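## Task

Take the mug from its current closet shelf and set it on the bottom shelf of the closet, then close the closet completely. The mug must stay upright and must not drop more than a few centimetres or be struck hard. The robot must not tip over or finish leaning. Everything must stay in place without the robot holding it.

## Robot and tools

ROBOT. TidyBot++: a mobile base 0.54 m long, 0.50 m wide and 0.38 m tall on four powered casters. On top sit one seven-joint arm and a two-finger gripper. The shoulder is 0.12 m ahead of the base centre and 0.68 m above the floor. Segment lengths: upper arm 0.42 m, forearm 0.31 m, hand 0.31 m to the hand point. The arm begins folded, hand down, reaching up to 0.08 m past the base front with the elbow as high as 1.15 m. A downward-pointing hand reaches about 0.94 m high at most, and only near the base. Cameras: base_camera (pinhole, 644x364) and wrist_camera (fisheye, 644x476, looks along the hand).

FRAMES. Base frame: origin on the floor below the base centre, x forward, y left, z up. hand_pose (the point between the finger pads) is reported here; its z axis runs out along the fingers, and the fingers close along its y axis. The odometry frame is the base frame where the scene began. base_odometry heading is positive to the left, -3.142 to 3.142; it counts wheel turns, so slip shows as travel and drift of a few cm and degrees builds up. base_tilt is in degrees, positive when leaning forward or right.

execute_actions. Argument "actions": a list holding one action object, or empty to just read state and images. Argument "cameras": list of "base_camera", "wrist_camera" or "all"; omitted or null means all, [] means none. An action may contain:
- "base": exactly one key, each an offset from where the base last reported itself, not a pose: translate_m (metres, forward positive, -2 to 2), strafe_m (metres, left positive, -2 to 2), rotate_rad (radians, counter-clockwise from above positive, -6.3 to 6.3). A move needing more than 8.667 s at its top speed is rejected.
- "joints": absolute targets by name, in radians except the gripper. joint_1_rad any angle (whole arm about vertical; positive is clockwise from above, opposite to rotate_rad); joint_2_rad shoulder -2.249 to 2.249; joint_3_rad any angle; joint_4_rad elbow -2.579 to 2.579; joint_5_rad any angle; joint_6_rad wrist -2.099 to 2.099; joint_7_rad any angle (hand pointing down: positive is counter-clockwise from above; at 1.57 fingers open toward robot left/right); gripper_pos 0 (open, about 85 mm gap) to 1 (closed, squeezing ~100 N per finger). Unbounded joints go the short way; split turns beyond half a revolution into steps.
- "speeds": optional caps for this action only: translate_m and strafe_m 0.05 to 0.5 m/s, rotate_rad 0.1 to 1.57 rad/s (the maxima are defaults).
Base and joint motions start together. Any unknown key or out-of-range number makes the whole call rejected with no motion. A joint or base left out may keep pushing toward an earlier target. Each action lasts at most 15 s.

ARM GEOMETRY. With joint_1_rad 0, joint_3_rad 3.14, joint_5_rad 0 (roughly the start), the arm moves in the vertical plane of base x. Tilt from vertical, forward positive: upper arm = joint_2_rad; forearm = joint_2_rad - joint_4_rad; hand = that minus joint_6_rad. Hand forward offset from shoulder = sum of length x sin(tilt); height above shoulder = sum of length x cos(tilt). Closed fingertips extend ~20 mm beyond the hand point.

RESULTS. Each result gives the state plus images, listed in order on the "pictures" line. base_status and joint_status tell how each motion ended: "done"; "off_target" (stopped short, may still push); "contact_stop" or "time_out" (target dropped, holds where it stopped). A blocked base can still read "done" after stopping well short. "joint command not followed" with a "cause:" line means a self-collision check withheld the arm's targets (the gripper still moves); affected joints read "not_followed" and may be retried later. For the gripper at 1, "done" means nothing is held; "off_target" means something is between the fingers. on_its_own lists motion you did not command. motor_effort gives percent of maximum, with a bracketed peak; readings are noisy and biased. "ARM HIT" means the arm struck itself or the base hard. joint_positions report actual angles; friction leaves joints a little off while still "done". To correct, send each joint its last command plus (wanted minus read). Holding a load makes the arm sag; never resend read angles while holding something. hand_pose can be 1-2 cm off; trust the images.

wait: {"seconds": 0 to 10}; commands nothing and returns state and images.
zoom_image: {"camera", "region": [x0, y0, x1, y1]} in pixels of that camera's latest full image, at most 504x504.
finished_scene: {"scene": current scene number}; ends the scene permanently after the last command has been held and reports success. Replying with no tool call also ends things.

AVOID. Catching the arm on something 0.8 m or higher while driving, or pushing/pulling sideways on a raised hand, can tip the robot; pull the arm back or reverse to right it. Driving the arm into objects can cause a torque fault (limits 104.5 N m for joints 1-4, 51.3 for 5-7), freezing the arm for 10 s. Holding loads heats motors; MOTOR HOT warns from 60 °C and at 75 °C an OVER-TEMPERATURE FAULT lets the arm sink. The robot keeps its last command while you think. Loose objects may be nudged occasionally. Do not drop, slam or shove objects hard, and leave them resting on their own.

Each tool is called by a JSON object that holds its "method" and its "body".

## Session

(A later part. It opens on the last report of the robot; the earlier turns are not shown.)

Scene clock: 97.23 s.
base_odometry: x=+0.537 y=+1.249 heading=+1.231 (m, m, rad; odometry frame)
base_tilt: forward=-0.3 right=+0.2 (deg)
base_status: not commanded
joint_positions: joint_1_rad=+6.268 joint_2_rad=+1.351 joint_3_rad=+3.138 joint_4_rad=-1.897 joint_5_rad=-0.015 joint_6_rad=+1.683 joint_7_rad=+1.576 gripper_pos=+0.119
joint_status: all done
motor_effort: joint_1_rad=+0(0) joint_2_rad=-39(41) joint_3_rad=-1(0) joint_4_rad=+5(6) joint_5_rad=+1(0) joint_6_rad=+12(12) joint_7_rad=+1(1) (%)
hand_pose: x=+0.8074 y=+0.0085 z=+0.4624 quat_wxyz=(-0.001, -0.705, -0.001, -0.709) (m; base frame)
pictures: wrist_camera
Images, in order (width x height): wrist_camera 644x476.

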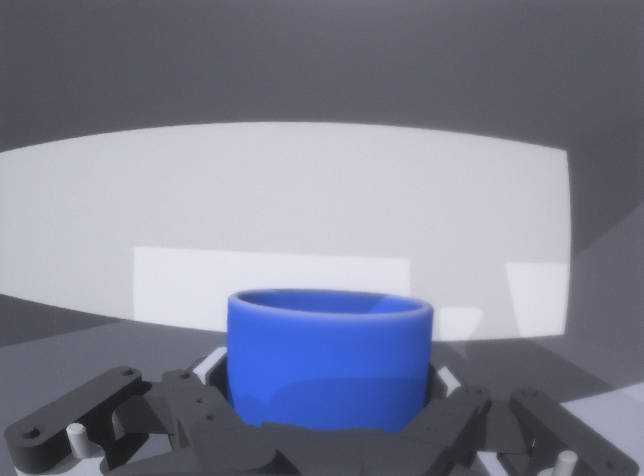

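{"method": "execute_actions", "body": {"actions": [{"joints":{"joint_2_rad":1.385,"joint_6_rad":1.76}}], "cameras": []}}

{"method": "execute_actions", "body": {"actions": [{"joints":{"gripper_pos":0}}], "cameras": []}}

{"method": "execute_actions", "body": {"actions": [{"base":{"translate_m":-0.32},"speeds":{"translate_m":0.2}}], "cameras": ["wrist_camera"]}}

{"method": "execute_actions", "body": {"actions": [{"joints":{"joint_2_rad":-0.39,"joint_4_rad":-2.28,"joint_6_rad":0.3,"gripper_pos":1}}], "cameras": []}}

{"method": "execute_actions", "body": {"actions": [{"base":{"strafe_m":0.42}}], "cameras": ["wrist_camera"]}}

Scene clock: 101.80 s.
base_odometry: x=+0.537 y=+1.249 heading=+1.231 (m, m, rad; odometry frame)
base_tilt: forward=-0.3 right=+0.2 (deg)
base_status: not commanded
joint_positions: joint_1_rad=+6.268 joint_2_rad=+1.381 joint_3_rad=+3.138 joint_4_rad=-1.896 joint_5_rad=-0.015 joint_6_rad=+1.722 joint_7_rad=+1.576 gripper_pos=+0.119
joint_status: all done
motor_effort: joint_1_rad=+0(1) joint_2_rad=-39(40) joint_3_rad=-1(1) joint_4_rad=+4(5) joint_5_rad=+0(0) joint_6_rad=+13(13) joint_7_rad=+1(0) (%)
hand_pose: x=+0.8008 y=+0.0084 z=+0.4546 quat_wxyz=(-0.001, -0.702, -0.001, -0.713) (m; base frame)
pictures: none
No camera images: the call's "cameras" was empty. Leave "cameras" out to get every camera's image.

Scene clock: 102.93 s.
base_odometry: x=+0.537 y=+1.249 heading=+1.231 (m, m, rad; odometry frame)
base_tilt: forward=-0.4 right=+0.2 (deg)
base_status: not commanded
joint_positions: joint_1_rad=+6.268 joint_2_rad=+1.381 joint_3_rad=+3.138 joint_4_rad=-1.893 joint_5_rad=-0.015 joint_6_rad=+1.728 joint_7_rad=+1.576 gripper_pos=+0.000
joint_status: all done
motor_effort: joint_1_rad=+0(1) joint_2_rad=-36(39) joint_3_rad=-1(0) joint_4_rad=+3(4) joint_5_rad=+0(0) joint_6_rad=+9(11) joint_7_rad=+1(1) (%)
hand_pose: x=+0.8018 y=+0.0084 z=+0.4575 quat_wxyz=(-0.001, -0.698, -0.001, -0.716) (m; base frame)
pictures: none
No camera images: the call's "cameras" was empty. Leave "cameras" out to get every camera's image.

Scene clock: 105.30 s.
base_odometry: x=+0.430 y=+0.947 heading=+1.231 (m, m, rad; odometry frame)
base_tilt: forward=-0.3 right=+0.2 (deg)
base_status: done
joint_positions: joint_1_rad=+6.269 joint_2_rad=+1.381 joint_3_rad=+3.138 joint_4_rad=-1.888 joint_5_rad=-0.015 joint_6_rad=+1.729 joint_7_rad=+1.576 gripper_pos=+0.000
joint_status: not commanded
motor_effort: joint_1_rad=+0(3) joint_2_rad=-36(37) joint_3_rad=-1(2) joint_4_rad=+3(4) joint_5_rad=+0(1) joint_6_rad=+10(11) joint_7_rad=+1(1) (%)
hand_pose: x=+0.8032 y=+0.0078 z=+0.4591 quat_wxyz=(-0.001, -0.696, -0.001, -0.718) (m; base frame)
pictures: wrist_camera
Images, in order (width x height): wrist_camera 644x476.

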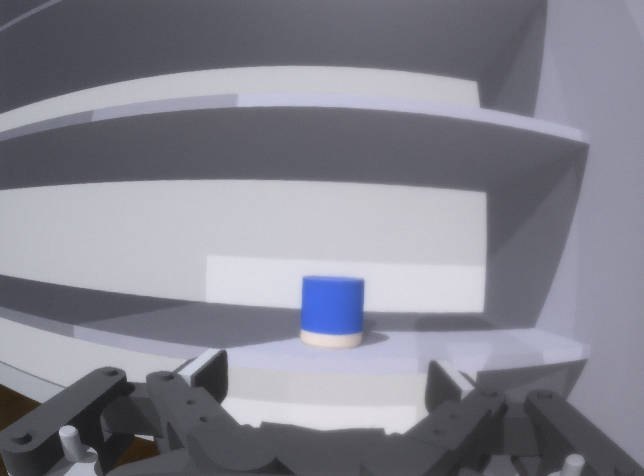

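Scene clock: 108.23 s.
base_odometry: x=+0.430 y=+0.947 heading=+1.231 (m, m, rad; odometry frame)
base_tilt: forward=-0.4 right=+0.2 (deg)
base_status: not commanded
joint_positions: joint_1_rad=+6.269 joint_2_rad=-0.379 joint_3_rad=+3.138 joint_4_rad=-2.255 joint_5_rad=-0.015 joint_6_rad=+0.331 joint_7_rad=+1.576 gripper_pos=+0.999
joint_status: all done
motor_effort: joint_1_rad=+1(1) joint_2_rad=-6(39) joint_3_rad=+1(0) joint_4_rad=+22(21) joint_5_rad=+0(0) joint_6_rad=+9(11) joint_7_rad=+1(1) (%)
hand_pose: x=+0.5742 y=+0.0084 z=+0.9863 quat_wxyz=(+0.008, -0.698, -0.002, -0.716) (m; base frame)
pictures: none
No camera images: the call's "cameras" was empty. Leave "cameras" out to get every camera's image.

Scene clock: 110.43 s.
base_odometry: x=+0.034 y=+1.086 heading=+1.231 (m, m, rad; odometry frame)
base_tilt: forward=-0.3 right=+0.2 (deg)
base_status: done
joint_positions: joint_1_rad=+6.269 joint_2_rad=-0.379 joint_3_rad=+3.136 joint_4_rad=-2.256 joint_5_rad=-0.015 joint_6_rad=+0.330 joint_7_rad=+1.576 gripper_pos=+0.999
joint_status: not commanded
motor_effort: joint_1_rad=+0(1) joint_2_rad=-6(7) joint_3_rad=+2(2) joint_4_rad=+22(22) joint_5_rad=+0(0) joint_6_rad=+9(9) joint_7_rad=+1(1) (%)
hand_pose: x=+0.5741 y=+0.0095 z=+0.9854 quat_wxyz=(+0.008, -0.699, -0.003, -0.715) (m; base frame)
pictures: wrist_camera
Images, in order (width x height): wrist_camera 644x476.

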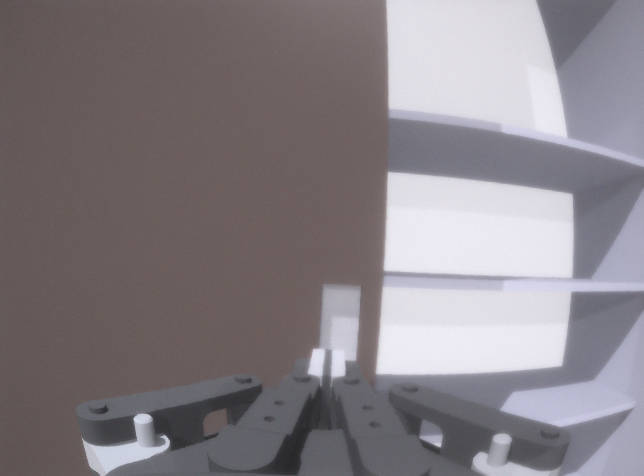

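{"method": "execute_actions", "body": {"actions": [{"base":{"strafe_m":-0.008},"joints":{"joint_6_rad":0.27}}], "cameras": []}}

{"method": "execute_actions", "body": {"actions": [{"base":{"translate_m":0.15},"speeds":{"translate_m":0.07}}], "cameras": ["wrist_camera"]}}

{"method": "execute_actions", "body": {"actions": [{"base":{"strafe_m":-0.72},"speeds":{"strafe_m":0.1}}]}}

Scene clock: 115.97 s.
base_odometry: x=+0.041 y=+1.084 heading=+1.232 (m, m, rad; odometry frame)
base_tilt: forward=-0.4 right=+0.2 (deg)
base_status: done
joint_positions: joint_1_rad=+6.269 joint_2_rad=-0.379 joint_3_rad=+3.136 joint_4_rad=-2.258 joint_5_rad=-0.015 joint_6_rad=+0.298 joint_7_rad=+1.576 gripper_pos=+0.999
joint_status: all done
motor_effort: joint_1_rad=-1(1) joint_2_rad=-6(7) joint_3_rad=+1(3) joint_4_rad=+21(22) joint_5_rad=+0(0) joint_6_rad=+9(10) joint_7_rad=+1(1) (%)
hand_pose: x=+0.5739 y=+0.0096 z=+0.9744 quat_wxyz=(+0.008, -0.711, -0.003, -0.704) (m; base frame)
pictures: none
No camera images: the call's "cameras" was empty. Leave "cameras" out to get every camera's image.

Scene clock: 118.70 s.
base_odometry: x=+0.091 y=+1.225 heading=+1.232 (m, m, rad; odometry frame)
base_tilt: forward=-0.3 right=+0.2 (deg)
base_status: done
joint_positions: joint_1_rad=+6.269 joint_2_rad=-0.394 joint_3_rad=+3.134 joint_4_rad=-2.266 joint_5_rad=-0.015 joint_6_rad=+0.297 joint_7_rad=+1.576 gripper_pos=+0.999
joint_status: not commanded
motor_effort: joint_1_rad=+0(2) joint_2_rad=-5(6) joint_3_rad=+1(4) joint_4_rad=+21(25) joint_5_rad=+0(1) joint_6_rad=+10(10) joint_7_rad=+1(1) (%)
hand_pose: x=+0.5687 y=+0.0103 z=+0.9755 quat_wxyz=(+0.008, -0.709, -0.003, -0.705) (m; base frame)
pictures: wrist_camera
Images, in order (width x height): wrist_camera 644x476.

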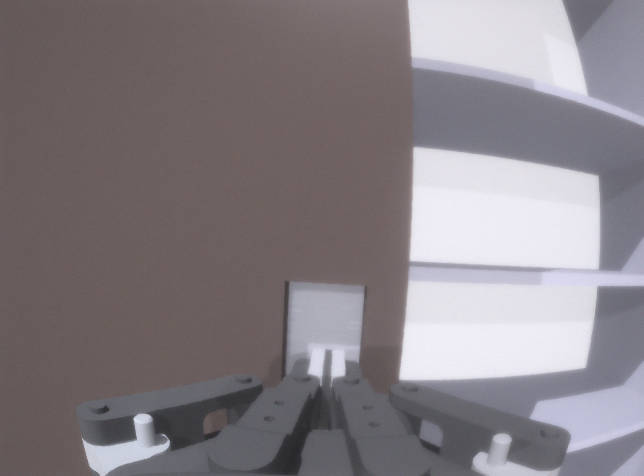

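Scene clock: 126.53 s.
base_odometry: x=+0.770 y=+0.986 heading=+1.232 (m, m, rad; odometry frame)
base_tilt: forward=-0.4 right=+0.2 (deg)
base_status: done
joint_positions: joint_1_rad=+6.240 joint_2_rad=-0.395 joint_3_rad=+3.090 joint_4_rad=-2.267 joint_5_rad=+0.002 joint_6_rad=+0.297 joint_7_rad=+1.576 gripper_pos=+0.999
joint_status: not commanded
motor_effort: joint_1_rad=+8(13) joint_2_rad=-4(7) joint_3_rad=+10(19) joint_4_rad=+22(23) joint_5_rad=-3(4) joint_6_rad=+10(10) joint_7_rad=+1(1) (%)
hand_pose: x=+0.5657 y=+0.0479 z=+0.9750 quat_wxyz=(+0.023, -0.708, -0.042, -0.705) (m; base frame)
pictures: base_camera, wrist_camera
Images, in order (width x height): base_camera 644x364, wrist_camera 644x476.

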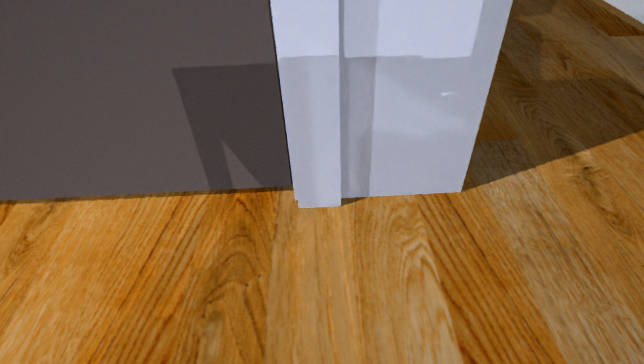

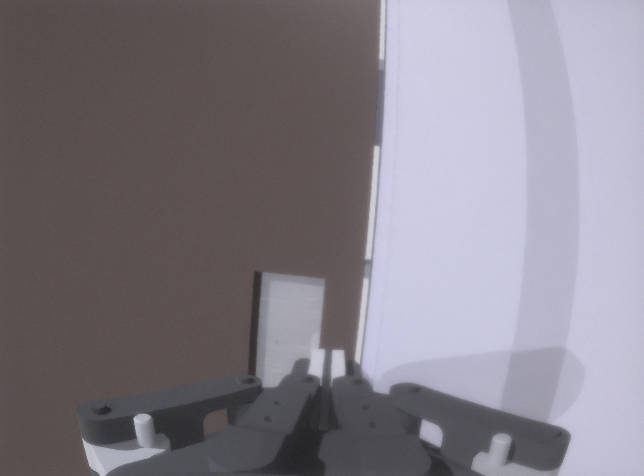

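Slipped out; re-engage.

{"method": "execute_actions", "body": {"actions": [{"base":{"strafe_m":0.04},"speeds":{"strafe_m":0.05}}], "cameras": ["wrist_camera"]}}

{"method": "execute_actions", "body": {"actions": [{"base":{"translate_m":0.02},"speeds":{"translate_m":0.05}}], "cameras": []}}

{"method": "execute_actions", "body": {"actions": [{"base":{"strafe_m":-0.06},"speeds":{"strafe_m":0.05}}], "cameras": ["wrist_camera"]}}

Scene clock: 130.73 s.
base_odometry: x=+0.732 y=+0.999 heading=+1.231 (m, m, rad; odometry frame)
base_tilt: forward=-0.3 right=+0.2 (deg)
base_status: done
joint_positions: joint_1_rad=+6.263 joint_2_rad=-0.395 joint_3_rad=+3.115 joint_4_rad=-2.267 joint_5_rad=+0.002 joint_6_rad=+0.297 joint_7_rad=+1.576 gripper_pos=+0.999
joint_status: not commanded
motor_effort: joint_1_rad=+0(6) joint_2_rad=-5(6) joint_3_rad=+1(8) joint_4_rad=+22(23) joint_5_rad=+0(3) joint_6_rad=+10(10) joint_7_rad=+1(1) (%)
hand_pose: x=+0.5677 y=+0.0247 z=+0.9754 quat_wxyz=(+0.010, -0.708, -0.022, -0.705) (m; base frame)
pictures: wrist_camera
Images, in order (width x height): wrist_camera 644x476.

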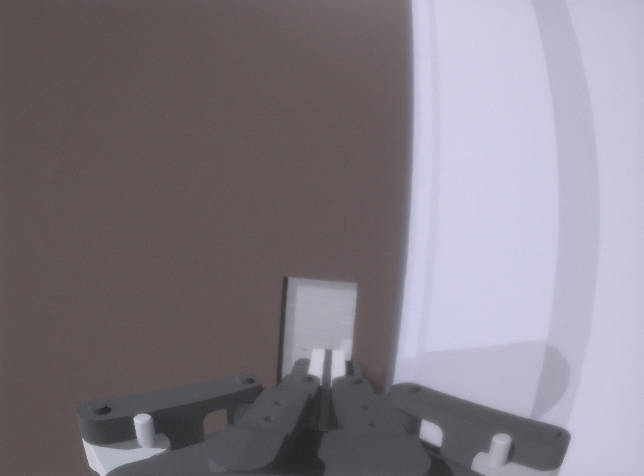

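Scene clock: 131.67 s.
base_odometry: x=+0.739 y=+1.018 heading=+1.231 (m, m, rad; odometry frame)
base_tilt: forward=-0.4 right=+0.2 (deg)
base_status: done
joint_positions: joint_1_rad=+6.263 joint_2_rad=-0.428 joint_3_rad=+3.115 joint_4_rad=-2.287 joint_5_rad=+0.002 joint_6_rad=+0.293 joint_7_rad=+1.576 gripper_pos=+0.999
joint_status: not commanded
motor_effort: joint_1_rad=+2(3) joint_2_rad=+3(5) joint_3_rad=+5(5) joint_4_rad=+24(28) joint_5_rad=-1(0) joint_6_rad=+9(11) joint_7_rad=+1(1) (%)
hand_pose: x=+0.5561 y=+0.0241 z=+0.9767 quat_wxyz=(+0.009, -0.705, -0.022, -0.709) (m; base frame)
pictures: none
No camera images: the call's "cameras" was empty. Leave "cameras" out to get every camera's image.

Scene clock: 133.40 s.
base_odometry: x=+0.795 y=+0.998 heading=+1.232 (m, m, rad; odometry frame)
base_tilt: forward=-0.4 right=+0.3 (deg)
base_status: done
joint_positions: joint_1_rad=+6.216 joint_2_rad=-0.415 joint_3_rad=+3.061 joint_4_rad=-2.285 joint_5_rad=+0.005 joint_6_rad=+0.293 joint_7_rad=+1.576 gripper_pos=+0.999
joint_status: not commanded
motor_effort: joint_1_rad=+12(14) joint_2_rad=-2(4) joint_3_rad=+16(19) joint_4_rad=+19(24) joint_5_rad=-5(4) joint_6_rad=+8(9) joint_7_rad=+1(1) (%)
hand_pose: x=+0.5545 y=+0.0734 z=+0.9713 quat_wxyz=(+0.035, -0.707, -0.065, -0.704) (m; base frame)
pictures: wrist_camera
Images, in order (width x height): wrist_camera 644x476.

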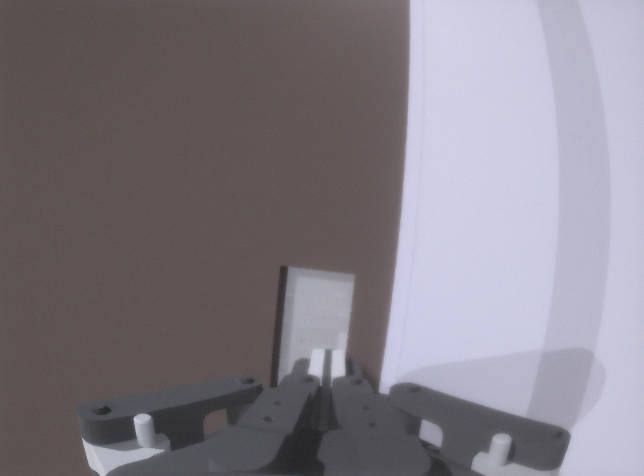

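{"method": "execute_actions", "body": {"actions": [{"base":{"strafe_m":0.04},"speeds":{"strafe_m":0.05}}], "cameras": []}}

{"method": "execute_actions", "body": {"actions": [{"base":{"translate_m":-0.1}}], "cameras": []}}

{"method": "finished_scene", "body": {"scene": 1}}

Scene clock: 139.77 s.
base_odometry: x=+0.757 y=+1.011 heading=+1.232 (m, m, rad; odometry frame)
base_tilt: forward=-0.4 right=+0.3 (deg)
base_status: done
joint_positions: joint_1_rad=+6.253 joint_2_rad=-0.423 joint_3_rad=+3.102 joint_4_rad=-2.290 joint_5_rad=+0.005 joint_6_rad=+0.289 joint_7_rad=+1.576 gripper_pos=+0.999
joint_status: not commanded
motor_effort: joint_1_rad=+3(10) joint_2_rad=+2(4) joint_3_rad=+5(15) joint_4_rad=+25(28) joint_5_rad=-1(4) joint_6_rad=+11(12) joint_7_rad=+1(1) (%)
hand_pose: x=+0.5567 y=+0.0353 z=+0.9711 quat_wxyz=(+0.015, -0.709, -0.033, -0.704) (m; base frame)
pictures: none
No camera images: the call's "cameras" was empty. Leave "cameras" out to get every camera's image.

Scene clock: 141.03 s.
base_odometry: x=+0.724 y=+0.917 heading=+1.232 (m, m, rad; odometry frame)
base_tilt: forward=-0.4 right=+0.2 (deg)
base_status: done
joint_positions: joint_1_rad=+6.263 joint_2_rad=-0.395 joint_3_rad=+3.115 joint_4_rad=-2.284 joint_5_rad=+0.005 joint_6_rad=+0.289 joint_7_rad=+1.576 gripper_pos=+0.999
joint_status: not commanded
motor_effort: joint_1_rad=+0(4) joint_2_rad=-5(8) joint_3_rad=+1(6) joint_4_rad=+21(24) joint_5_rad=-1(1) joint_6_rad=+9(11) joint_7_rad=+1(1) (%)
hand_pose: x=+0.5660 y=+0.0246 z=+0.9625 quat_wxyz=(+0.009, -0.717, -0.023, -0.697) (m; base frame)
pictures: none
No camera images: the call's "cameras" was empty. Leave "cameras" out to get every camera's image.

The scene is finished: the task was done.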